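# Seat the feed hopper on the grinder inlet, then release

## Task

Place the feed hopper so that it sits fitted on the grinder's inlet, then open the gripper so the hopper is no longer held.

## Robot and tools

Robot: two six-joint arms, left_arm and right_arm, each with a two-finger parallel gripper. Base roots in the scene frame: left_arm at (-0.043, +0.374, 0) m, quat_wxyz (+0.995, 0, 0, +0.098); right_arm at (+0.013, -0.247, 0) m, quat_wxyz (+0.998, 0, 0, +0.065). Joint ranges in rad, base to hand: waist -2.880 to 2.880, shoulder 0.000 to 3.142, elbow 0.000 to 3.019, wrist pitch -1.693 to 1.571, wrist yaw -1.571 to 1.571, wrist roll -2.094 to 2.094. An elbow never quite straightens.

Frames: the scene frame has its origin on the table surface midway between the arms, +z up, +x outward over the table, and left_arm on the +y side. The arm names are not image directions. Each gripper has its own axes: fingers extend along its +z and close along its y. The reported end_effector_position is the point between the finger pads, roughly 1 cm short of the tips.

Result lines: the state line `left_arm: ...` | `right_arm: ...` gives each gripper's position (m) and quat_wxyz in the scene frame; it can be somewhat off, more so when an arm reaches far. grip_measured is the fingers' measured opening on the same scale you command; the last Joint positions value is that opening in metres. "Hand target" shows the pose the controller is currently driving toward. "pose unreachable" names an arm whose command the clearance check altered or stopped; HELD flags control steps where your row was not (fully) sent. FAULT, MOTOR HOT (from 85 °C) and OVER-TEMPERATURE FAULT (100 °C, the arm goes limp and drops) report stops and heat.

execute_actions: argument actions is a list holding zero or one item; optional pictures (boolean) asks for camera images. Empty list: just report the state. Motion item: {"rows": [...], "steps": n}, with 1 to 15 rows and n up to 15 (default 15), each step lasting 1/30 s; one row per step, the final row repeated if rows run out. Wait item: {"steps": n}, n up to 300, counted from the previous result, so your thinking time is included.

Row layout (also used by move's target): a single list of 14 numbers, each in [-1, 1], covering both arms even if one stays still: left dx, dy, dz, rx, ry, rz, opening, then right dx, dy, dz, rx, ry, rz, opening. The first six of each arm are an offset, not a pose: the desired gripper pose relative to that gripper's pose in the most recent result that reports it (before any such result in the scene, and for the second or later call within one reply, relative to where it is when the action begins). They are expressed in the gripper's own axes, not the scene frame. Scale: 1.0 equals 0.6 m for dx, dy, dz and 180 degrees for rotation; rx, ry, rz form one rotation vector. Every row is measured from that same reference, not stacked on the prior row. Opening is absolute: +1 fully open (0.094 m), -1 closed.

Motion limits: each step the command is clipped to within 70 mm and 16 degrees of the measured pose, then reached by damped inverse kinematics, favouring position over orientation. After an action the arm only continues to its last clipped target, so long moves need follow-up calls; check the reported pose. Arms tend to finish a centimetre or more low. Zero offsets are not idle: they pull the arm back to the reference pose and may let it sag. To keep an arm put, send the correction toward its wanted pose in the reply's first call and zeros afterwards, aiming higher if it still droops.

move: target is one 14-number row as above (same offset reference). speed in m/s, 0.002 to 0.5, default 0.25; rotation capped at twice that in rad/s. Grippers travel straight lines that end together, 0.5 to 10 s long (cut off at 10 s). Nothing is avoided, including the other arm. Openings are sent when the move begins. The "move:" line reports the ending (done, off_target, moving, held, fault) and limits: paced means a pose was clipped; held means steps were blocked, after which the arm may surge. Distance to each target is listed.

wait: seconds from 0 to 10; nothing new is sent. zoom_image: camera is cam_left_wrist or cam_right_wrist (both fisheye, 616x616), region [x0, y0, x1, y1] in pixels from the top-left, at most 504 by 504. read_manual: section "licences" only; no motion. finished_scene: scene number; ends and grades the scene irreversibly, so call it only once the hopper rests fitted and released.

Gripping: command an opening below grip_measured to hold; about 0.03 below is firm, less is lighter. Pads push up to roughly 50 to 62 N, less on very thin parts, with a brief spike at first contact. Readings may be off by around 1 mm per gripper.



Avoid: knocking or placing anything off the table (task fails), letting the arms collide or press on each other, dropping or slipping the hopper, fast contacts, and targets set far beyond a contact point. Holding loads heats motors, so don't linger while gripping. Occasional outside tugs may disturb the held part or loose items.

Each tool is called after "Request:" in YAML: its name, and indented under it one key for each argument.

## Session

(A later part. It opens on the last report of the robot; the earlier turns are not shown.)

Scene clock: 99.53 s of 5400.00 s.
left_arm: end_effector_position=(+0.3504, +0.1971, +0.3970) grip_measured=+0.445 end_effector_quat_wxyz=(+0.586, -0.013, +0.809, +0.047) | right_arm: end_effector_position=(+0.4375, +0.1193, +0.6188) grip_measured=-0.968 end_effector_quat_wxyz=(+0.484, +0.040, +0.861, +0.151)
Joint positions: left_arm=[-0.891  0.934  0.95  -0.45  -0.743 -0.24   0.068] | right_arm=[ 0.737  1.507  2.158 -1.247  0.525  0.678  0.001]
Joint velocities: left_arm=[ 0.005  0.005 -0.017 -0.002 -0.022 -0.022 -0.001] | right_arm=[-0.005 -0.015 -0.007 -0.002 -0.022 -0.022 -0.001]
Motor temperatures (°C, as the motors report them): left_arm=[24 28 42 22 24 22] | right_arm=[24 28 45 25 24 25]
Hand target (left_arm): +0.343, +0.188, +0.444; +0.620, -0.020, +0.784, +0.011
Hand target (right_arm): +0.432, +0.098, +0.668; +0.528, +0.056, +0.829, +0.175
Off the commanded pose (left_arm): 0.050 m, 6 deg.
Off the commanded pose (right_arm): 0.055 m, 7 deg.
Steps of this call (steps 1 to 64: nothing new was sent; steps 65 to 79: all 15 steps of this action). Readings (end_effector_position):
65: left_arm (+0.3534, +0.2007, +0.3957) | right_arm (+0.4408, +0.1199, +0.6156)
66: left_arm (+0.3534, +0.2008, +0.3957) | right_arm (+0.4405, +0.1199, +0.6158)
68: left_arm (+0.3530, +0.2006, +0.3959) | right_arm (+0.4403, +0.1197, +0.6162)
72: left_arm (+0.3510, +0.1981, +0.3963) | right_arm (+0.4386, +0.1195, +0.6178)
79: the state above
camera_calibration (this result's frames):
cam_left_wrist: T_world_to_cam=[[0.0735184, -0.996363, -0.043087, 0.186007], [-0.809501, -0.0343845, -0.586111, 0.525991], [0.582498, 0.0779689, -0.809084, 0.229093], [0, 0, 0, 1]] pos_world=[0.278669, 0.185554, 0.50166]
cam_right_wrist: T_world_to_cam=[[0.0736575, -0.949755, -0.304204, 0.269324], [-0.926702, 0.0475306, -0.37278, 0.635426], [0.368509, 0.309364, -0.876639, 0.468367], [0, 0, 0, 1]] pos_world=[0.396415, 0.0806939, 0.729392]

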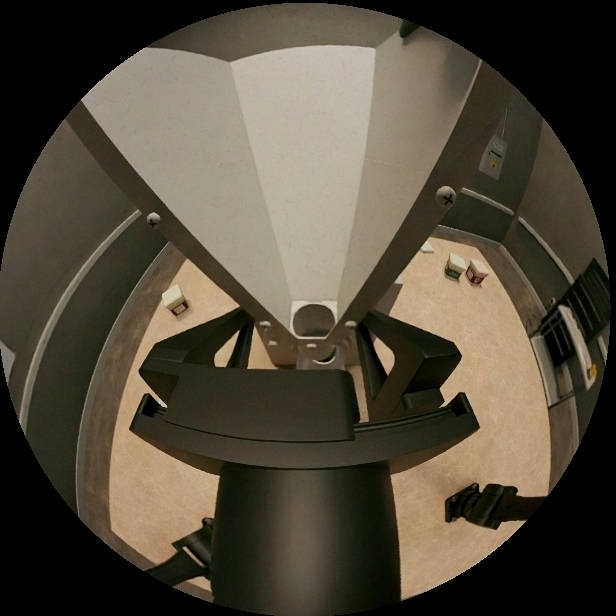

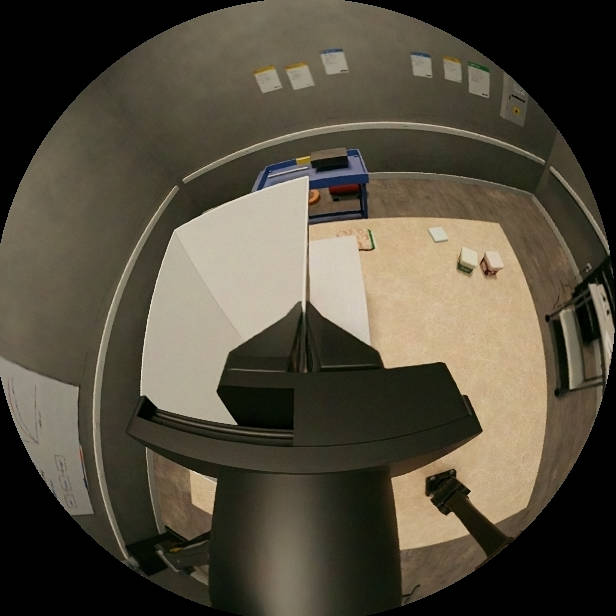

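Request:
execute_actions:
  actions:
    - {"rows":[[-0.071,-0.01,-0.037,0.014,-0.027,-0.02,0.41,-0.07,-0.008,-0.055,-0.015,-0.034,0.012,-1],[-0.07,-0.012,-0.035,0.014,-0.027,-0.02,0.41,-0.07,-0.011,-0.054,-0.015,-0.034,0.012,-1],[-0.069,-0.014,-0.033,0.014,-0.027,-0.02,0.41,-0.069,-0.014,-0.052,-0.015,-0.034,0.012,-1],[-0.068,-0.016,-0.031,0.014,-0.027,-0.02,0.41,-0.069,-0.017,-0.051,-0.015,-0.034,0.012,-1],[-0.067,-0.018,-0.029,0.014,-0.027,-0.02,0.41,-0.068,-0.02,-0.049,-0.015,-0.034,0.012,-1],[-0.066,-0.02,-0.027,0.014,-0.027,-0.02,0.41,-0.068,-0.023,-0.048,-0.015,-0.034,0.012,-1],[-0.064,-0.023,-0.024,0.014,-0.027,-0.02,0.41,-0.067,-0.026,-0.046,-0.015,-0.034,0.012,-1],[-0.063,-0.025,-0.021,0.014,-0.027,-0.02,0.41,-0.067,-0.028,-0.045,-0.015,-0.034,0.012,-1]],"steps":15}

Request:
zoom_image:
  camera: "cam_left_wrist"
  region: [230,260,410,400]

Scene clock: 101.93 s of 5400.00 s.
left_arm: end_effector_position=(+0.3534, +0.1867, +0.3924) grip_measured=+0.445 end_effector_quat_wxyz=(+0.587, -0.009, +0.809, +0.045) | right_arm: end_effector_position=(+0.4372, +0.1078, +0.6138) grip_measured=-0.968 end_effector_quat_wxyz=(+0.487, +0.043, +0.860, +0.149)
Joint positions: left_arm=[-0.908  0.957  0.95  -0.428 -0.751 -0.242  0.068] | right_arm=[ 0.723  1.47   2.096 -1.216  0.523  0.669  0.001]
Joint velocities: left_arm=[-0.015  0.005  0.012  0.007  0.037 -0.11   0.001] | right_arm=[-0.015 -0.015 -0.032  0.002 -0.022  0.037 -0.   ]
Motor temperatures (°C, as the motors report them): left_arm=[24 28 43 22 24 22] | right_arm=[24 28 45 25 24 25]
Hand target (left_arm): +0.350, +0.182, +0.435; +0.621, -0.024, +0.784, +0.012
Hand target (right_arm): +0.434, +0.088, +0.659; +0.527, +0.053, +0.830, +0.177
Off the commanded pose (left_arm): 0.044 m, 6 deg.
Off the commanded pose (right_arm): 0.050 m, 7 deg.
Steps of this call (steps 1 to 57: nothing new was sent; steps 58 to 72: all 15 steps of this action). Readings (end_effector_position):
58: left_arm (+0.3504, +0.1973, +0.3971) | right_arm (+0.4374, +0.1192, +0.6186)
59: left_arm (+0.3504, +0.1972, +0.3971) | right_arm (+0.4371, +0.1189, +0.6179)
61: left_arm (+0.3500, +0.1959, +0.3967) | right_arm (+0.4360, +0.1175, +0.6171)
65: left_arm (+0.3504, +0.1918, +0.3954) | right_arm (+0.4344, +0.1128, +0.6169)
72: the state above
camera_calibration (this result's frames):
cam_left_wrist: T_world_to_cam=[[0.0646961, -0.996925, -0.0442184, 0.178864], [-0.808735, -0.0264213, -0.58758, 0.524118], [0.584605, 0.0737751, -0.807957, 0.223984], [0, 0, 0, 1]] pos_world=[0.281359, 0.175638, 0.49684]
cam_right_wrist: T_world_to_cam=[[0.0678401, -0.950779, -0.302352, 0.258412], [-0.924203, 0.0542699, -0.378025, 0.635229], [0.375827, 0.30508, -0.875032, 0.463997], [0, 0, 0, 1]] pos_world=[0.395167, 0.0696626, 0.724276]

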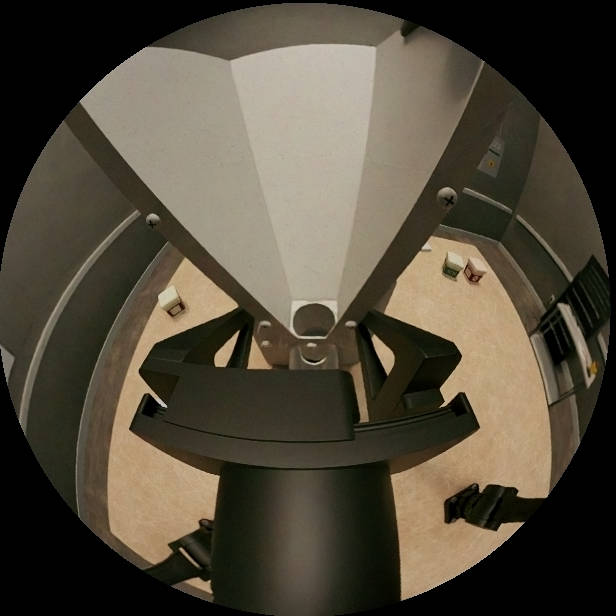

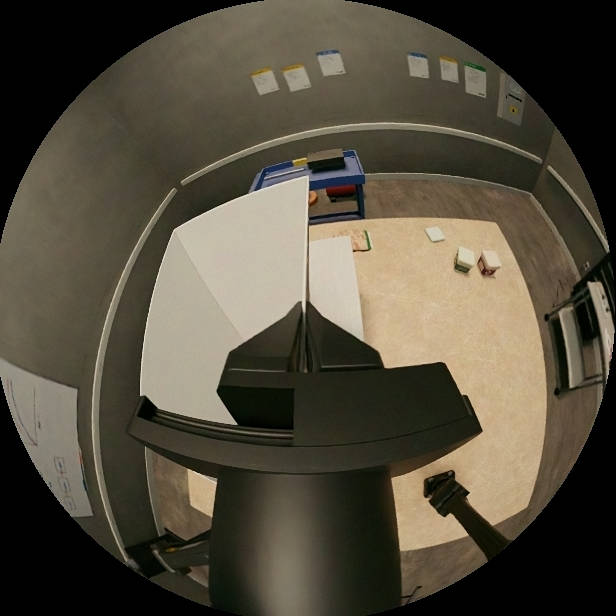

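Region (230, 260, 410, 400) of cam_left_wrist's 616x616 image, scaled by 2.800, with more detail than that image has.

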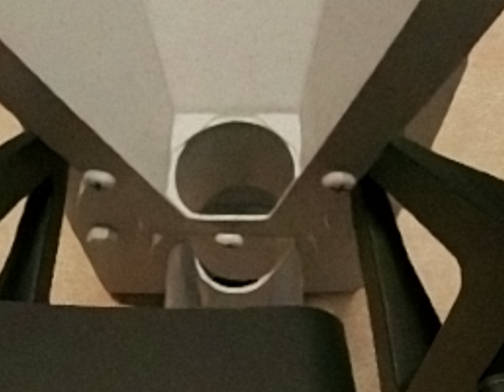

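Request:
execute_actions:
  actions:
    - {"rows":[[-0.064,-0.003,-0.028,0.012,-0.027,-0.022,0.41,-0.064,-0.008,-0.048,-0.017,-0.031,0.012,-1],[-0.061,-0.003,-0.027,0.012,-0.027,-0.022,0.41,-0.061,-0.008,-0.047,-0.017,-0.031,0.012,-1],[-0.058,-0.002,-0.027,0.012,-0.027,-0.022,0.41,-0.059,-0.008,-0.045,-0.017,-0.031,0.012,-1],[-0.056,-0.002,-0.026,0.012,-0.027,-0.022,0.41,-0.056,-0.008,-0.044,-0.017,-0.031,0.012,-1],[-0.053,-0.002,-0.025,0.012,-0.027,-0.022,0.41,-0.054,-0.008,-0.043,-0.017,-0.031,0.012,-1],[-0.051,-0.002,-0.025,0.012,-0.027,-0.022,0.41,-0.051,-0.008,-0.041,-0.017,-0.031,0.012,-1],[-0.048,-0.001,-0.024,0.012,-0.027,-0.022,0.41,-0.049,-0.007,-0.04,-0.017,-0.031,0.012,-1],[-0.046,-0.001,-0.024,0.012,-0.027,-0.022,0.41,-0.046,-0.007,-0.039,-0.017,-0.031,0.012,-1],[-0.043,-0.001,-0.023,0.012,-0.027,-0.022,0.41,-0.044,-0.007,-0.037,-0.017,-0.031,0.012,-1],[-0.041,-0.001,-0.023,0.012,-0.027,-0.022,0.41,-0.041,-0.007,-0.036,-0.017,-0.031,0.012,-1],[-0.038,-0.001,-0.022,0.012,-0.027,-0.022,0.41,-0.039,-0.007,-0.035,-0.017,-0.031,0.012,-1]],"steps":15}

Request:
zoom_image:
  camera: "cam_left_wrist"
  region: [230,260,410,400]

Scene clock: 104.73 s of 5400.00 s.
left_arm: end_effector_position=(+0.3523, +0.1872, +0.3694) grip_measured=+0.445 end_effector_quat_wxyz=(+0.584, -0.010, +0.811, +0.044) | right_arm: end_effector_position=(+0.4386, +0.1089, +0.5905) grip_measured=-0.968 end_effector_quat_wxyz=(+0.483, +0.041, +0.863, +0.143)
Joint positions: left_arm=[-0.908  0.957  0.895 -0.381 -0.748 -0.25   0.068] | right_arm=[ 0.723  1.443  2.002 -1.165  0.524  0.669  0.001]
Joint velocities: left_arm=[-0.005 -0.015 -0.066  0.002  0.007 -0.022  0.   ] | right_arm=[-0.005 -0.015 -0.027  0.017 -0.022 -0.022  0.   ]
Motor temperatures (°C, as the motors report them): left_arm=[24 28 43 22 24 22] | right_arm=[24 28 44 25 24 25]
Hand target (left_arm): +0.346, +0.186, +0.417; +0.621, -0.025, +0.783, +0.010
Hand target (right_arm): +0.429, +0.092, +0.640; +0.525, +0.053, +0.830, +0.178
Off the commanded pose (left_arm): 0.049 m, 7 deg.
Off the commanded pose (right_arm): 0.054 m, 8 deg.
Steps of this call (steps 1 to 69: nothing new was sent; steps 70 to 84: all 15 steps of this action). Readings (end_effector_position):
70: left_arm (+0.3534, +0.1867, +0.3920) | right_arm (+0.4373, +0.1078, +0.6136)
71: left_arm (+0.3535, +0.1866, +0.3915) | right_arm (+0.4371, +0.1074, +0.6131)
73: left_arm (+0.3535, +0.1864, +0.3889) | right_arm (+0.4369, +0.1072, +0.6107)
77: left_arm (+0.3532, +0.1867, +0.3810) | right_arm (+0.4377, +0.1078, +0.6024)
84: the state above
camera_calibration (this result's frames):
cam_left_wrist: T_world_to_cam=[[0.0641347, -0.997064, -0.0418364, 0.177735], [-0.812733, -0.0278588, -0.581969, 0.509307], [0.579095, 0.0713262, -0.812134, 0.209973], [0, 0, 0, 1]] pos_world=[0.280938, 0.176425, 0.474363]
cam_right_wrist: T_world_to_cam=[[0.0643241, -0.954593, -0.290886, 0.247529], [-0.927832, 0.0501096, -0.369617, 0.624739], [0.36741, 0.293668, -0.882479, 0.452033], [0, 0, 0, 1]] pos_world=[0.397649, 0.0722366, 0.701826]

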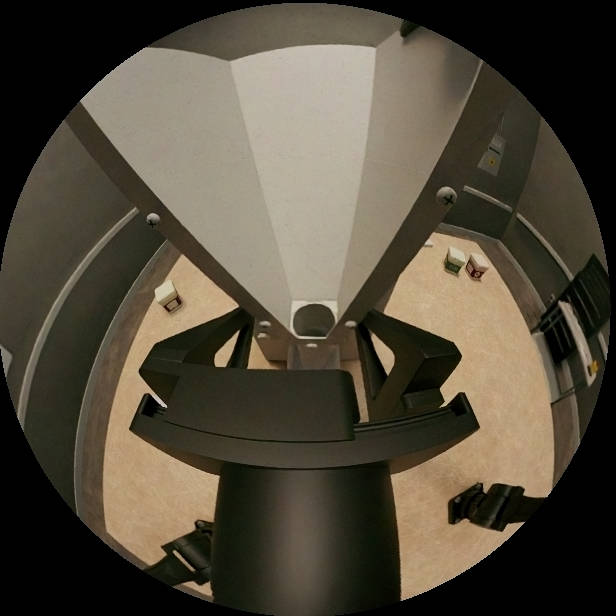

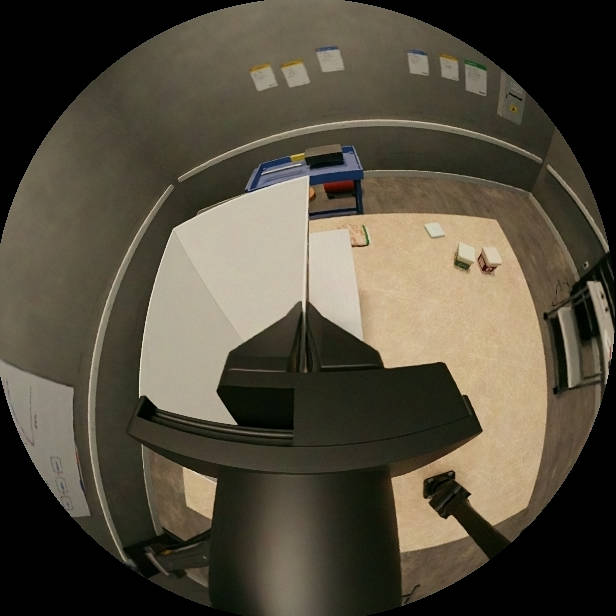

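Region (230, 260, 410, 400) of cam_left_wrist's 616x616 image, scaled by 2.800, with more detail than that image has.

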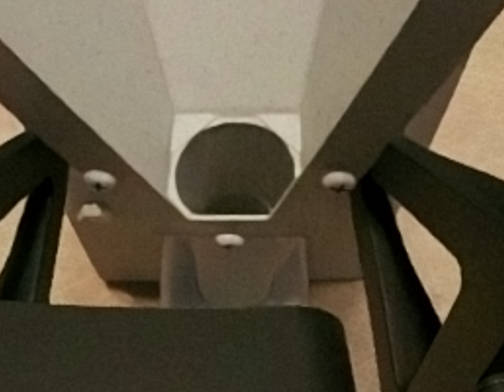

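Request:
execute_actions:
  actions:
    - {"rows":[[-0.071,0.003,-0.035,0.012,-0.03,-0.023,0.41,-0.064,-0.001,-0.06,-0.02,-0.033,0.013,-1],[-0.069,0.003,-0.034,0.012,-0.03,-0.023,0.41,-0.062,-0.002,-0.059,-0.02,-0.033,0.013,-1],[-0.067,0.003,-0.033,0.012,-0.03,-0.023,0.41,-0.06,-0.003,-0.058,-0.02,-0.033,0.013,-1],[-0.065,0.002,-0.033,0.012,-0.03,-0.023,0.41,-0.059,-0.003,-0.057,-0.02,-0.033,0.013,-1],[-0.063,0.002,-0.032,0.012,-0.03,-0.023,0.41,-0.057,-0.004,-0.056,-0.02,-0.033,0.013,-1],[-0.061,0.002,-0.031,0.012,-0.03,-0.023,0.41,-0.055,-0.005,-0.055,-0.02,-0.033,0.013,-1],[-0.059,0.002,-0.031,0.012,-0.03,-0.023,0.41,-0.054,-0.005,-0.054,-0.02,-0.033,0.013,-1],[-0.057,0.002,-0.03,0.012,-0.03,-0.023,0.41,-0.052,-0.006,-0.053,-0.02,-0.033,0.013,-1]],"steps":15}

Request:
zoom_image:
  camera: "cam_left_wrist"
  region: [260,280,370,370]

Scene clock: 107.27 s of 5400.00 s.
left_arm: end_effector_position=(+0.3514, +0.1873, +0.3615) grip_measured=+0.440 end_effector_quat_wxyz=(+0.586, -0.007, +0.809, +0.043) | right_arm: end_effector_position=(+0.4365, +0.1065, +0.5825) grip_measured=-0.968 end_effector_quat_wxyz=(+0.485, +0.045, +0.861, +0.147)
Joint positions: left_arm=[-0.909  0.954  0.869 -0.35  -0.747 -0.241  0.068] | right_arm=[ 0.723  1.416  1.945 -1.126  0.525  0.675  0.001]
Joint velocities: left_arm=[-0.005 -0.005  0.012 -0.002 -0.022  0.007 -0.   ] | right_arm=[-0.034 -0.015 -0.017 -0.002  0.037  0.037 -0.001]
Motor temperatures (°C, as the motors report them): left_arm=[24 28 43 22 24 22] | right_arm=[24 28 43 25 24 25]
Hand target (left_arm): +0.345, +0.188, +0.406; +0.623, -0.026, +0.782, +0.008
Hand target (right_arm): +0.426, +0.091, +0.629; +0.524, +0.050, +0.831, +0.177
Off the commanded pose (left_arm): 0.046 m, 7 deg.
Off the commanded pose (right_arm): 0.051 m, 7 deg.
Steps of this call (steps 1 to 61: nothing new was sent; steps 62 to 76: all 15 steps of this action). Readings (end_effector_position):
62: left_arm (+0.3525, +0.1870, +0.3693) | right_arm (+0.4384, +0.1086, +0.5907)
63: left_arm (+0.3524, +0.1870, +0.3689) | right_arm (+0.4381, +0.1083, +0.5903)
65: left_arm (+0.3521, +0.1871, +0.3670) | right_arm (+0.4376, +0.1077, +0.5880)
69: left_arm (+0.3517, +0.1873, +0.3618) | right_arm (+0.4377, +0.1075, +0.5828)
76: the state above
camera_calibration (this result's frames):
cam_left_wrist: T_world_to_cam=[[0.0597081, -0.99722, -0.0445764, 0.180225], [-0.809927, -0.0222946, -0.586107, 0.503476], [0.583484, 0.071099, -0.809006, 0.201511], [0, 0, 0, 1]] pos_world=[0.27944, 0.176621, 0.466148]
cam_right_wrist: T_world_to_cam=[[0.062339, -0.951543, -0.301132, 0.249555], [-0.925884, 0.0575123, -0.373405, 0.620477], [0.372629, 0.302091, -0.877433, 0.440349], [0, 0, 0, 1]] pos_world=[0.394845, 0.0687517, 0.693215]

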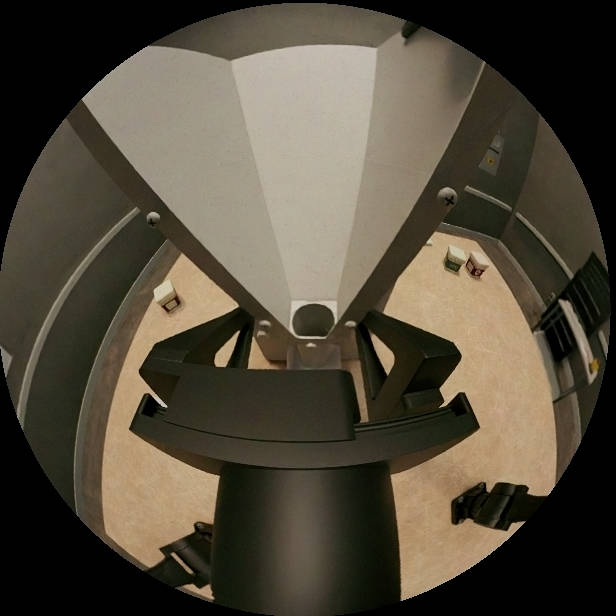

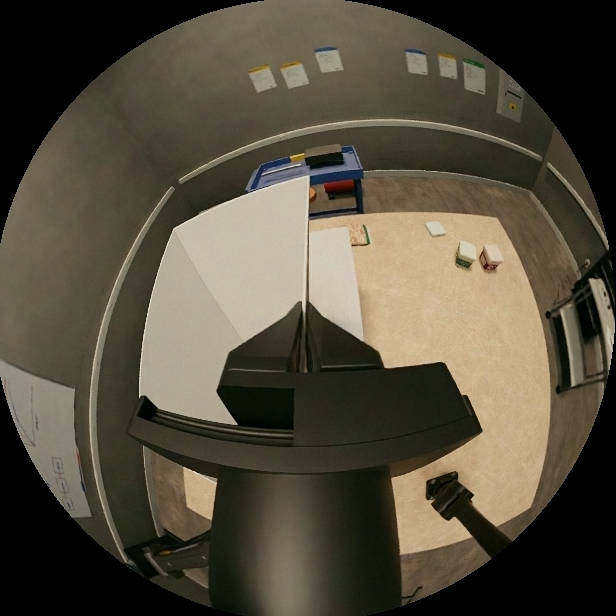

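Region (260, 280, 370, 370) of cam_left_wrist's 616x616 image, scaled by 4.582, with more detail than that image has; it fills the top 412 rows of this view, and the rest is white.

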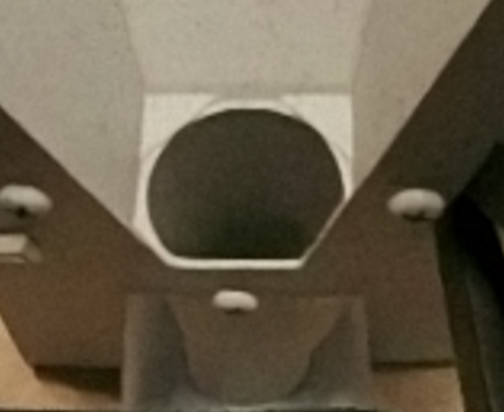

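Request:
execute_actions:
  actions:
    - {"rows":[[-0.069,0.006,-0.03,0.012,-0.03,-0.025,0.41,-0.061,0,-0.056,-0.017,-0.031,0.011,-1],[-0.07,0.006,-0.027,0.012,-0.03,-0.025,0.41,-0.063,0,-0.053,-0.017,-0.031,0.011,-1],[-0.071,0.005,-0.024,0.012,-0.03,-0.025,0.41,-0.065,-0.001,-0.05,-0.017,-0.031,0.011,-1],[-0.072,0.005,-0.021,0.012,-0.03,-0.025,0.41,-0.067,-0.001,-0.047,-0.017,-0.031,0.011,-1],[-0.073,0.005,-0.018,0.012,-0.03,-0.025,0.41,-0.069,-0.001,-0.044,-0.017,-0.031,0.011,-1],[-0.074,0.004,-0.015,0.012,-0.03,-0.025,0.41,-0.07,-0.002,-0.042,-0.017,-0.031,0.011,-1],[-0.075,0.004,-0.011,0.012,-0.03,-0.025,0.41,-0.072,-0.002,-0.039,-0.017,-0.031,0.011,-1]],"steps":15}

Request:
zoom_image:
  camera: "cam_left_wrist"
  region: [260,280,370,370]

Scene clock: 109.53 s of 5400.00 s.
left_arm: end_effector_position=(+0.3539, +0.1866, +0.3621) grip_measured=+0.433 end_effector_quat_wxyz=(+0.589, -0.004, +0.807, +0.034) | right_arm: end_effector_position=(+0.4370, +0.1063, +0.5842) grip_measured=-0.968 end_effector_quat_wxyz=(+0.487, +0.048, +0.859, +0.150)
Joint positions: left_arm=[-0.898  0.952  0.863 -0.326 -0.721 -0.23   0.067] | right_arm=[ 0.723  1.414  1.942 -1.116  0.527  0.679  0.001]
Joint velocities: left_arm=[-0.005  0.005  0.002  0.007 -0.007  0.037 -0.001] | right_arm=[-0.005 -0.005  0.012 -0.022  0.007 -0.022  0.   ]
Motor temperatures (°C, as the motors report them): left_arm=[24 28 43 22 24 22] | right_arm=[24 28 43 25 24 25]
Hand target (left_arm): +0.356, +0.189, +0.406; +0.625, -0.026, +0.780, +0.006
Hand target (right_arm): +0.436, +0.090, +0.628; +0.525, +0.053, +0.831, +0.175
Off the commanded pose (left_arm): 0.045 m, 7 deg.
Off the commanded pose (right_arm): 0.047 m, 6 deg.
Steps of this call (steps 1 to 53: nothing new was sent; steps 54 to 68: all 15 steps of this action). Readings (end_effector_position):
54: left_arm (+0.3513, +0.1872, +0.3616) | right_arm (+0.4365, +0.1062, +0.5824)
55: left_arm (+0.3512, +0.1869, +0.3612) | right_arm (+0.4364, +0.1059, +0.5823)
57: left_arm (+0.3514, +0.1863, +0.3614) | right_arm (+0.4361, +0.1056, +0.5825)
61: left_arm (+0.3531, +0.1861, +0.3619) | right_arm (+0.4366, +0.1062, +0.5837)
68: the state above
camera_calibration (this result's frames):
cam_left_wrist: T_world_to_cam=[[0.0432069, -0.998495, -0.0337882, 0.181486], [-0.805762, -0.0148323, -0.592054, 0.505115], [0.590661, 0.0528061, -0.80519, 0.200051], [0, 0, 0, 1]] pos_world=[0.280999, 0.178141, 0.466266]
cam_right_wrist: T_world_to_cam=[[0.0605597, -0.948893, -0.309733, 0.25536], [-0.92339, 0.0645808, -0.378392, 0.622628], [0.379056, 0.30892, -0.872287, 0.435162], [0, 0, 0, 1]] pos_world=[0.394514, 0.0676696, 0.694277]

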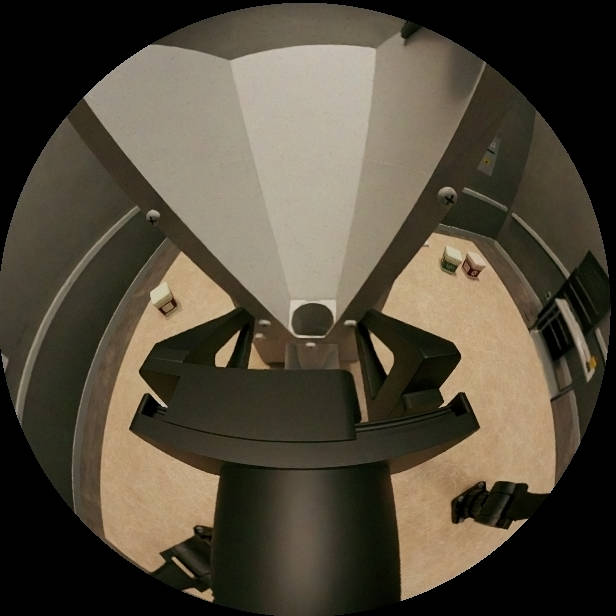

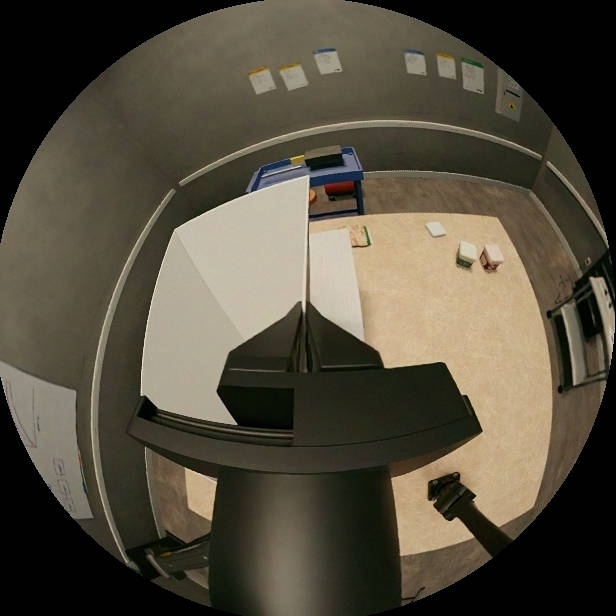

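Region (260, 280, 370, 370) of cam_left_wrist's 616x616 image, scaled by 4.582, with more detail than that image has; it fills the top 412 rows of this view, and the rest is white.

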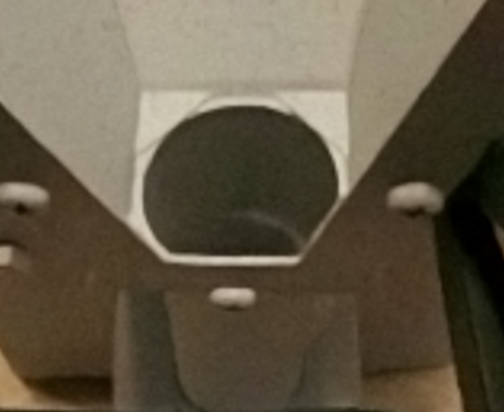

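Request:
execute_actions:
  actions:
    - {"rows":[[-0.07,0.008,-0.019,0.008,-0.03,-0.023,0.40,-0.065,-0.002,-0.042,-0.014,-0.03,0.009,-1],[-0.07,0.01,-0.017,0.008,-0.03,-0.023,0.40,-0.065,0,-0.04,-0.014,-0.03,0.009,-1],[-0.07,0.012,-0.015,0.008,-0.03,-0.023,0.40,-0.065,0.002,-0.038,-0.014,-0.03,0.009,-1],[-0.07,0.014,-0.013,0.008,-0.03,-0.023,0.40,-0.064,0.004,-0.036,-0.014,-0.03,0.009,-1],[-0.07,0.016,-0.011,0.008,-0.03,-0.023,0.40,-0.064,0.006,-0.033,-0.014,-0.03,0.009,-1],[-0.07,0.018,-0.009,0.008,-0.03,-0.023,0.40,-0.064,0.008,-0.031,-0.014,-0.03,0.009,-1]],"steps":15}

Request:
zoom_image:
  camera: "cam_left_wrist"
  region: [260,280,370,370]

Scene clock: 121.63 s of 5400.00 s.
left_arm: end_effector_position=(+0.3591, +0.1889, +0.3614) grip_measured=+0.420 end_effector_quat_wxyz=(+0.593, -0.001, +0.805, +0.026) | right_arm: end_effector_position=(+0.4395, +0.1064, +0.5851) grip_measured=-0.968 end_effector_quat_wxyz=(+0.492, +0.052, +0.856, +0.149)
Joint positions: left_arm=[-0.876  0.952  0.853 -0.294 -0.687 -0.213  0.067] | right_arm=[ 0.723  1.417  1.942 -1.106  0.539  0.679  0.001]
Joint velocities: left_arm=[ 0.005 -0.015 -0.002 -0.002 -0.037  0.007 -0.001] | right_arm=[-0.005 -0.005 -0.002  0.007  0.022  0.037 -0.001]
Motor temperatures (°C, as the motors report them): left_arm=[24 28 43 23 24 22] | right_arm=[24 28 43 25 24 26]
Hand target (left_arm): +0.359, +0.197, +0.403; +0.627, -0.024, +0.778, +0.004
Hand target (right_arm): +0.438, +0.097, +0.625; +0.526, +0.056, +0.831, +0.173
Off the commanded pose (left_arm): 0.043 m, 6 deg.
Off the commanded pose (right_arm): 0.042 m, 6 deg.
Steps of this call (steps 1 to 90: nothing new was sent; then 8.60 s passed at rest; steps 91 to 105: all 15 steps of this action). Readings (end_effector_position):
91: left_arm (+0.3539, +0.1863, +0.3617) | right_arm (+0.4372, +0.1058, +0.5843)
92: left_arm (+0.3542, +0.1862, +0.3617) | right_arm (+0.4372, +0.1057, +0.5844)
94: left_arm (+0.3554, +0.1861, +0.3618) | right_arm (+0.4375, +0.1051, +0.5846)
98: left_arm (+0.3583, +0.1878, +0.3615) | right_arm (+0.4389, +0.1057, +0.5851)
105: the state above
camera_calibration (this result's frames):
cam_left_wrist: T_world_to_cam=[[0.0294747, -0.999268, -0.0243852, 0.185241], [-0.801242, -0.00903401, -0.598272, 0.508416], [0.597614, 0.0371723, -0.800922, 0.195182], [0, 0, 0, 1]] pos_world=[0.285261, 0.182443, 0.465013]
cam_right_wrist: T_world_to_cam=[[0.053498, -0.949123, -0.310327, 0.259041], [-0.918847, 0.0748874, -0.387443, 0.62752], [0.390971, 0.30587, -0.868093, 0.427604], [0, 0, 0, 1]] pos_world=[0.395556, 0.0680766, 0.694716]

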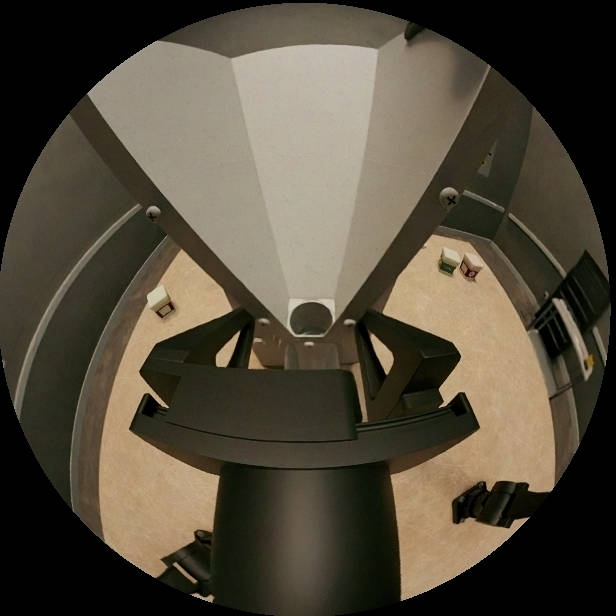

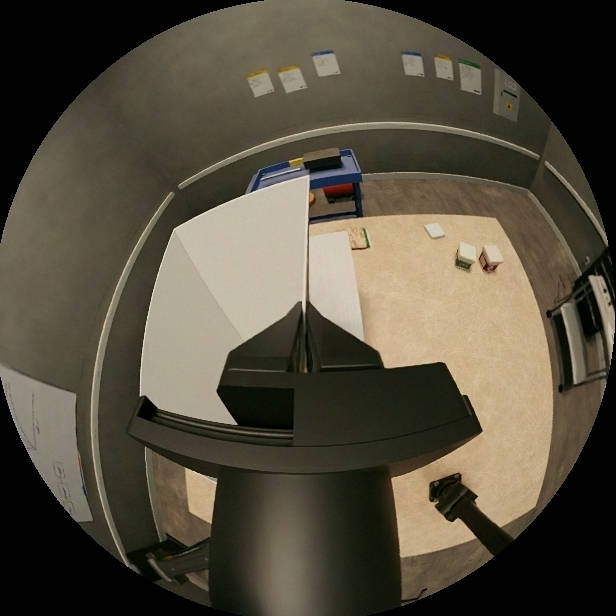

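Region (260, 280, 370, 370) of cam_left_wrist's 616x616 image, scaled by 4.582, with more detail than that image has; it fills the top 412 rows of this view, and the rest is white.

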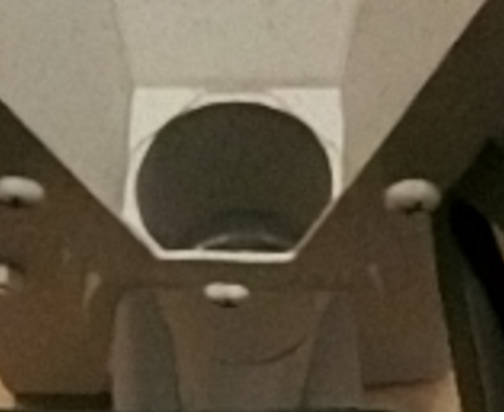

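Request:
execute_actions:
  actions:
    - {"rows":[[-0.066,0.014,-0.023,0.006,-0.028,-0.021,0.39,-0.056,0.006,-0.039,-0.014,-0.027,0.009,-1],[-0.065,0.014,-0.026,0.006,-0.028,-0.021,0.39,-0.056,0.006,-0.039,-0.014,-0.027,0.009,-1],[-0.064,0.013,-0.029,0.006,-0.028,-0.021,0.39,-0.055,0.006,-0.04,-0.014,-0.027,0.009,-1],[-0.063,0.013,-0.032,0.006,-0.028,-0.021,0.39,-0.055,0.006,-0.04,-0.014,-0.027,0.009,-1],[-0.062,0.012,-0.035,0.006,-0.028,-0.021,0.39,-0.055,0.006,-0.041,-0.014,-0.027,0.009,-1],[-0.062,0.012,-0.035,0.006,-0.028,-0.021,0.39,-0.055,0.006,-0.041,-0.014,-0.027,0.009,-1],[-0.062,0.012,-0.035,0.006,-0.028,-0.021,0.39,-0.055,0.006,-0.041,-0.014,-0.027,0.009,-1],[-0.059,0.012,-0.034,0.006,-0.028,-0.021,0.39,-0.053,0.005,-0.039,-0.014,-0.027,0.009,-1],[-0.057,0.012,-0.033,0.006,-0.028,-0.021,0.39,-0.05,0.005,-0.038,-0.014,-0.027,0.009,-1],[-0.054,0.012,-0.032,0.006,-0.028,-0.021,0.39,-0.048,0.004,-0.036,-0.014,-0.027,0.009,-1]],"steps":15}

Request:
zoom_image:
  camera: "cam_left_wrist"
  region: [260,280,370,370]

Scene clock: 124.07 s of 5400.00 s.
left_arm: end_effector_position=(+0.3555, +0.1923, +0.3597) grip_measured=+0.420 end_effector_quat_wxyz=(+0.596, +0.000, +0.803, +0.028) | right_arm: end_effector_position=(+0.4374, +0.1091, +0.5825) grip_measured=-0.968 end_effector_quat_wxyz=(+0.491, +0.054, +0.856, +0.151)
Joint positions: left_arm=[-0.875  0.937  0.835 -0.282 -0.689 -0.205  0.067] | right_arm=[ 0.73   1.415  1.934 -1.103  0.542  0.688  0.001]
Joint velocities: left_arm=[ 0.005  0.005  0.002  0.012  0.022 -0.066 -0.   ] | right_arm=[ 0.005  0.005 -0.017 -0.012  0.022  0.007  0.   ]
Motor temperatures (°C, as the motors report them): left_arm=[24 28 43 23 24 22] | right_arm=[24 28 43 25 24 26]
Hand target (left_arm): +0.349, +0.196, +0.397; +0.628, -0.021, +0.778, -0.000
Hand target (right_arm): +0.433, +0.097, +0.619; +0.527, +0.060, +0.831, +0.171
Off the commanded pose (left_arm): 0.039 m, 6 deg.
Off the commanded pose (right_arm): 0.039 m, 6 deg.
Steps of this call (steps 1 to 58: nothing new was sent; steps 59 to 73: all 15 steps of this action). Readings (end_effector_position):
59: left_arm (+0.3589, +0.1888, +0.3613) | right_arm (+0.4397, +0.1060, +0.5852)
60: left_arm (+0.3588, +0.1889, +0.3613) | right_arm (+0.4397, +0.1060, +0.5852)
62: left_arm (+0.3583, +0.1894, +0.3612) | right_arm (+0.4394, +0.1063, +0.5852)
66: left_arm (+0.3564, +0.1916, +0.3603) | right_arm (+0.4379, +0.1084, +0.5840)
73: the state above
camera_calibration (this result's frames):
cam_left_wrist: T_world_to_cam=[[0.0292486, -0.999205, -0.0271069, 0.189741], [-0.796745, -0.00692913, -0.604276, 0.504783], [0.603608, 0.0392715, -0.796314, 0.191647], [0, 0, 0, 1]] pos_world=[0.280954, 0.185562, 0.462782]
cam_right_wrist: T_world_to_cam=[[0.0526651, -0.94767, -0.314877, 0.263741], [-0.920048, 0.0765444, -0.384256, 0.622839], [0.38825, 0.309939, -0.867871, 0.425937], [0, 0, 0, 1]] pos_world=[0.393782, 0.07025, 0.692034]

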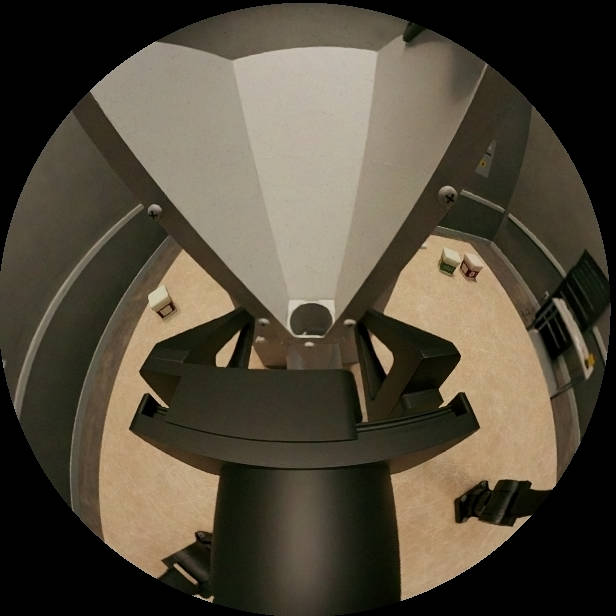

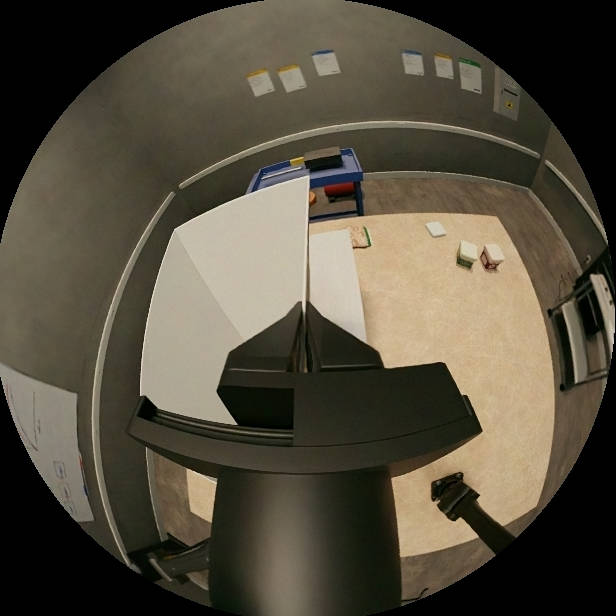

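Region (260, 280, 370, 370) of cam_left_wrist's 616x616 image, scaled by 4.582, with more detail than that image has; it fills the top 412 rows of this view, and the rest is white.

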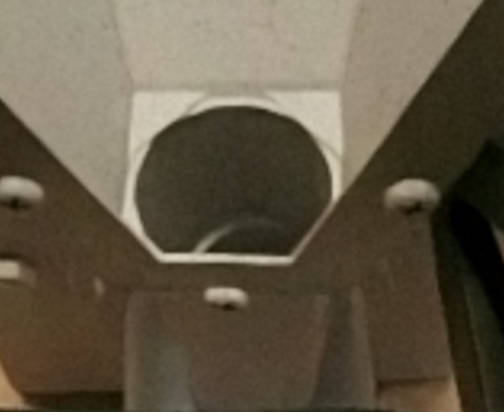

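Request:
execute_actions:
  actions:
    - {"rows":[[-0.056,0.005,-0.028,0.008,-0.026,-0.022,0.39,-0.05,-0.001,-0.04,-0.012,-0.028,0.01,-1],[-0.056,0.002,-0.027,0.008,-0.026,-0.022,0.39,-0.05,-0.003,-0.04,-0.012,-0.028,0.01,-1],[-0.057,-0.001,-0.026,0.008,-0.026,-0.022,0.39,-0.051,-0.004,-0.041,-0.012,-0.028,0.01,-1],[-0.057,-0.004,-0.025,0.008,-0.026,-0.022,0.39,-0.051,-0.005,-0.041,-0.012,-0.028,0.01,-1],[-0.057,-0.007,-0.025,0.008,-0.026,-0.022,0.39,-0.051,-0.006,-0.041,-0.012,-0.028,0.01,-1],[-0.057,-0.01,-0.025,0.008,-0.026,-0.022,0.39,-0.052,-0.008,-0.042,-0.012,-0.028,0.01,-1],[-0.057,-0.013,-0.025,0.008,-0.026,-0.022,0.39,-0.052,-0.009,-0.042,-0.012,-0.028,0.01,-1]],"steps":15}

Request:
zoom_image:
  camera: "cam_left_wrist"
  region: [260,280,370,370]

Scene clock: 126.20 s of 5400.00 s.
left_arm: end_effector_position=(+0.3526, +0.1889, +0.3583) grip_measured=+0.412 end_effector_quat_wxyz=(+0.598, -0.000, +0.801, +0.027) | right_arm: end_effector_position=(+0.4337, +0.1041, +0.5805) grip_measured=-0.968 end_effector_quat_wxyz=(+0.492, +0.056, +0.856, +0.149)
Joint positions: left_arm=[-0.891  0.937  0.829 -0.275 -0.704 -0.209  0.066] | right_arm=[ 0.731  1.397  1.909 -1.097  0.548  0.691  0.001]
Joint velocities: left_arm=[ 0.005 -0.015  0.002  0.002 -0.066 -0.051 -0.001] | right_arm=[ 0.005  0.015  0.012  0.022 -0.022 -0.022  0.   ]
Motor temperatures (°C, as the motors report them): left_arm=[24 28 43 23 24 22] | right_arm=[24 28 42 25 24 26]
Hand target (left_arm): +0.350, +0.184, +0.396; +0.628, -0.019, +0.778, -0.003
Hand target (right_arm): +0.430, +0.091, +0.618; +0.526, +0.064, +0.830, +0.171
Off the commanded pose (left_arm): 0.039 m, 6 deg.
Off the commanded pose (right_arm): 0.040 m, 6 deg.
Steps of this call (steps 1 to 49: nothing new was sent; steps 50 to 64: all 15 steps of this action). Readings (end_effector_position):
50: left_arm (+0.3555, +0.1923, +0.3597) | right_arm (+0.4373, +0.1088, +0.5823)
51: left_arm (+0.3554, +0.1921, +0.3597) | right_arm (+0.4369, +0.1083, +0.5822)
53: left_arm (+0.3551, +0.1913, +0.3598) | right_arm (+0.4358, +0.1065, +0.5821)
57: left_arm (+0.3535, +0.1900, +0.3594) | right_arm (+0.4344, +0.1049, +0.5811)
64: the state above
camera_calibration (this result's frames):
cam_left_wrist: T_world_to_cam=[[0.029334, -0.999237, -0.0257938, 0.185898], [-0.793939, -0.0076139, -0.607949, 0.502019], [0.607289, 0.0383123, -0.793557, 0.190333], [0, 0, 0, 1]] pos_world=[0.277532, 0.182287, 0.461036]
cam_right_wrist: T_world_to_cam=[[0.0477292, -0.947918, -0.314919, 0.260767], [-0.918942, 0.0818994, -0.385795, 0.618953], [0.391493, 0.307806, -0.867172, 0.42562], [0, 0, 0, 1]] pos_world=[0.389708, 0.0654851, 0.689995]

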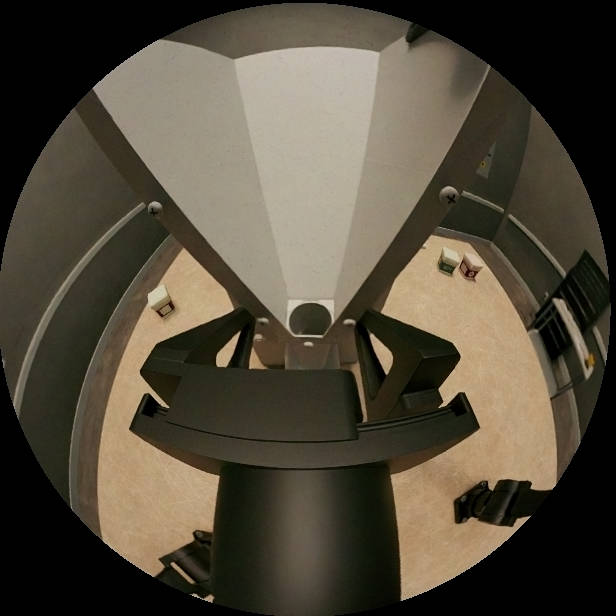

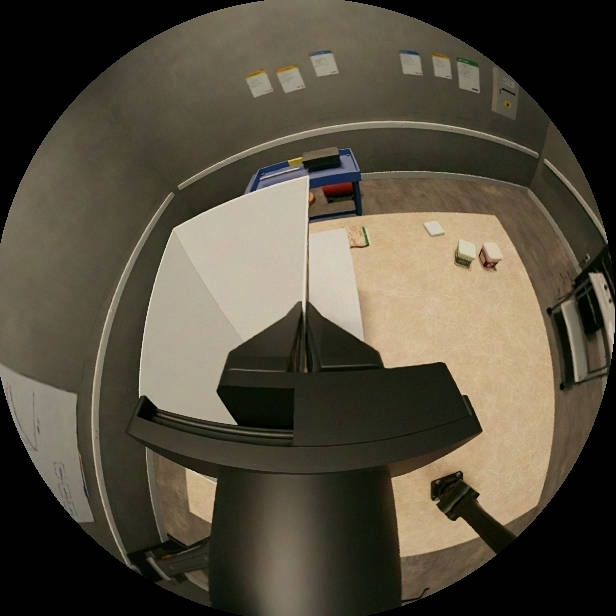

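Region (260, 280, 370, 370) of cam_left_wrist's 616x616 image, scaled by 4.582, with more detail than that image has; it fills the top 412 rows of this view, and the rest is white.

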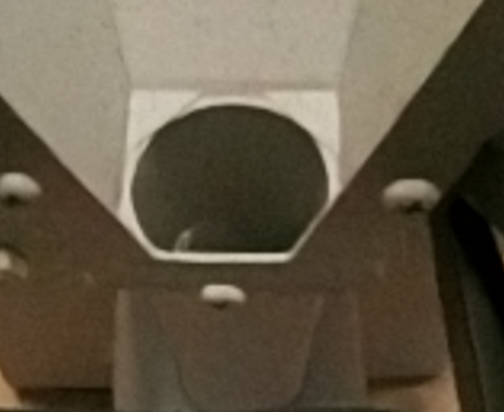

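Request:
execute_actions:
  actions:
    - {"rows":[[-0.056,-0.007,-0.023,0.007,-0.024,-0.023,0.385,-0.049,-0.002,-0.039,-0.014,-0.027,0.012,-1],[-0.053,-0.007,-0.021,0.007,-0.024,-0.023,0.385,-0.046,-0.003,-0.038,-0.014,-0.027,0.012,-1],[-0.053,-0.007,-0.019,0.007,-0.024,-0.023,0.385,-0.047,-0.003,-0.037,-0.014,-0.027,0.012,-1],[-0.053,-0.007,-0.017,0.007,-0.024,-0.023,0.385,-0.048,-0.003,-0.035,-0.014,-0.027,0.012,-1],[-0.053,-0.007,-0.015,0.007,-0.024,-0.023,0.385,-0.049,-0.003,-0.034,-0.014,-0.027,0.012,-1],[-0.053,-0.007,-0.013,0.007,-0.024,-0.023,0.385,-0.049,-0.004,-0.032,-0.014,-0.027,0.012,-1],[-0.053,-0.007,-0.011,0.007,-0.024,-0.023,0.385,-0.05,-0.004,-0.031,-0.014,-0.027,0.012,-1],[-0.053,-0.007,-0.008,0.007,-0.024,-0.023,0.385,-0.051,-0.004,-0.029,-0.014,-0.027,0.012,-1]],"steps":15}

Request:
zoom_image:
  camera: "cam_left_wrist"
  region: [260,280,370,370]

Scene clock: 128.53 s of 5400.00 s.
left_arm: end_effector_position=(+0.3534, +0.1870, +0.3573) grip_measured=+0.407 end_effector_quat_wxyz=(+0.600, -0.002, +0.799, +0.025) | right_arm: end_effector_position=(+0.4321, +0.1025, +0.5804) grip_measured=-0.968 end_effector_quat_wxyz=(+0.496, +0.058, +0.853, +0.154)
Joint positions: left_arm=[-0.894  0.941  0.825 -0.258 -0.707 -0.21   0.066] | right_arm=[ 0.731  1.383  1.888 -1.076  0.548  0.692  0.001]
Joint velocities: left_arm=[-0.005 -0.005  0.012 -0.007  0.11   0.022 -0.   ] | right_arm=[-0.005  0.015  0.007 -0.002  0.037  0.037 -0.   ]
Motor temperatures (°C, as the motors report them): left_arm=[24 28 43 23 24 22] | right_arm=[24 28 42 26 24 26]
Hand target (left_arm): +0.356, +0.185, +0.390; +0.628, -0.022, +0.778, -0.003
Hand target (right_arm): +0.432, +0.090, +0.613; +0.526, +0.067, +0.830, +0.174
Off the commanded pose (left_arm): 0.033 m, 6 deg.
Off the commanded pose (right_arm): 0.035 m, 5 deg.
Steps of this call (steps 1 to 55: nothing new was sent; steps 56 to 70: all 15 steps of this action). Readings (end_effector_position):
56: left_arm (+0.3525, +0.1890, +0.3581) | right_arm (+0.4338, +0.1041, +0.5799)
57: left_arm (+0.3524, +0.1889, +0.3581) | right_arm (+0.4334, +0.1038, +0.5801)
59: left_arm (+0.3521, +0.1884, +0.3579) | right_arm (+0.4319, +0.1023, +0.5802)
63: left_arm (+0.3525, +0.1877, +0.3575) | right_arm (+0.4319, +0.1023, +0.5802)
70: the state above
camera_calibration (this result's frames):
cam_left_wrist: T_world_to_cam=[[0.0294928, -0.999353, -0.0205853, 0.1821], [-0.789726, -0.0106718, -0.613366, 0.503038], [0.61275, 0.0343467, -0.78953, 0.186441], [0, 0, 0, 1]] pos_world=[0.27765, 0.180947, 0.459496]
cam_right_wrist: T_world_to_cam=[[0.0504864, -0.944467, -0.324705, 0.263479], [-0.915618, 0.0860741, -0.392727, 0.61973], [0.398867, 0.317133, -0.860426, 0.418584], [0, 0, 0, 1]] pos_world=[0.387175, 0.0627577, 0.689098]

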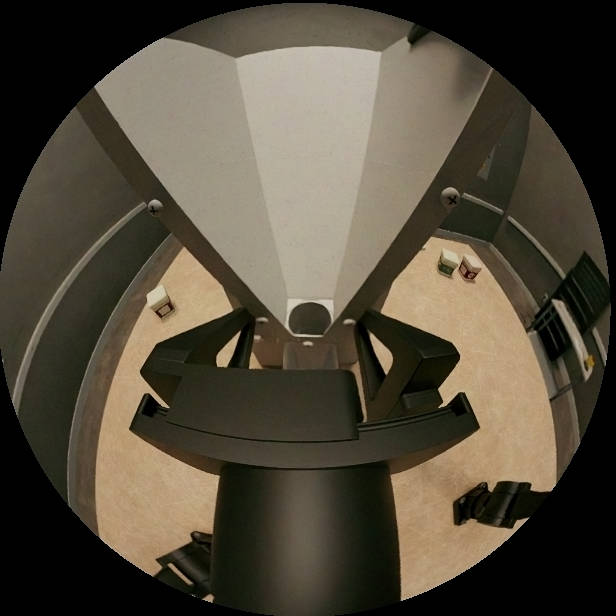

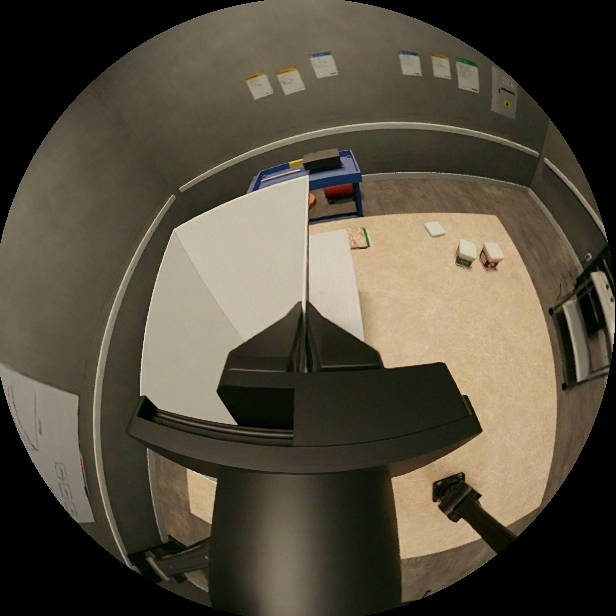

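Region (260, 280, 370, 370) of cam_left_wrist's 616x616 image, scaled by 4.582, with more detail than that image has; it fills the top 412 rows of this view, and the rest is white.

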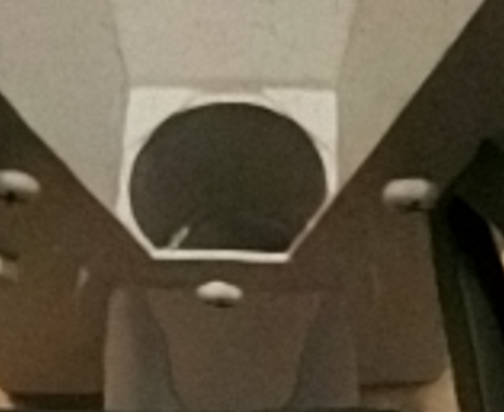

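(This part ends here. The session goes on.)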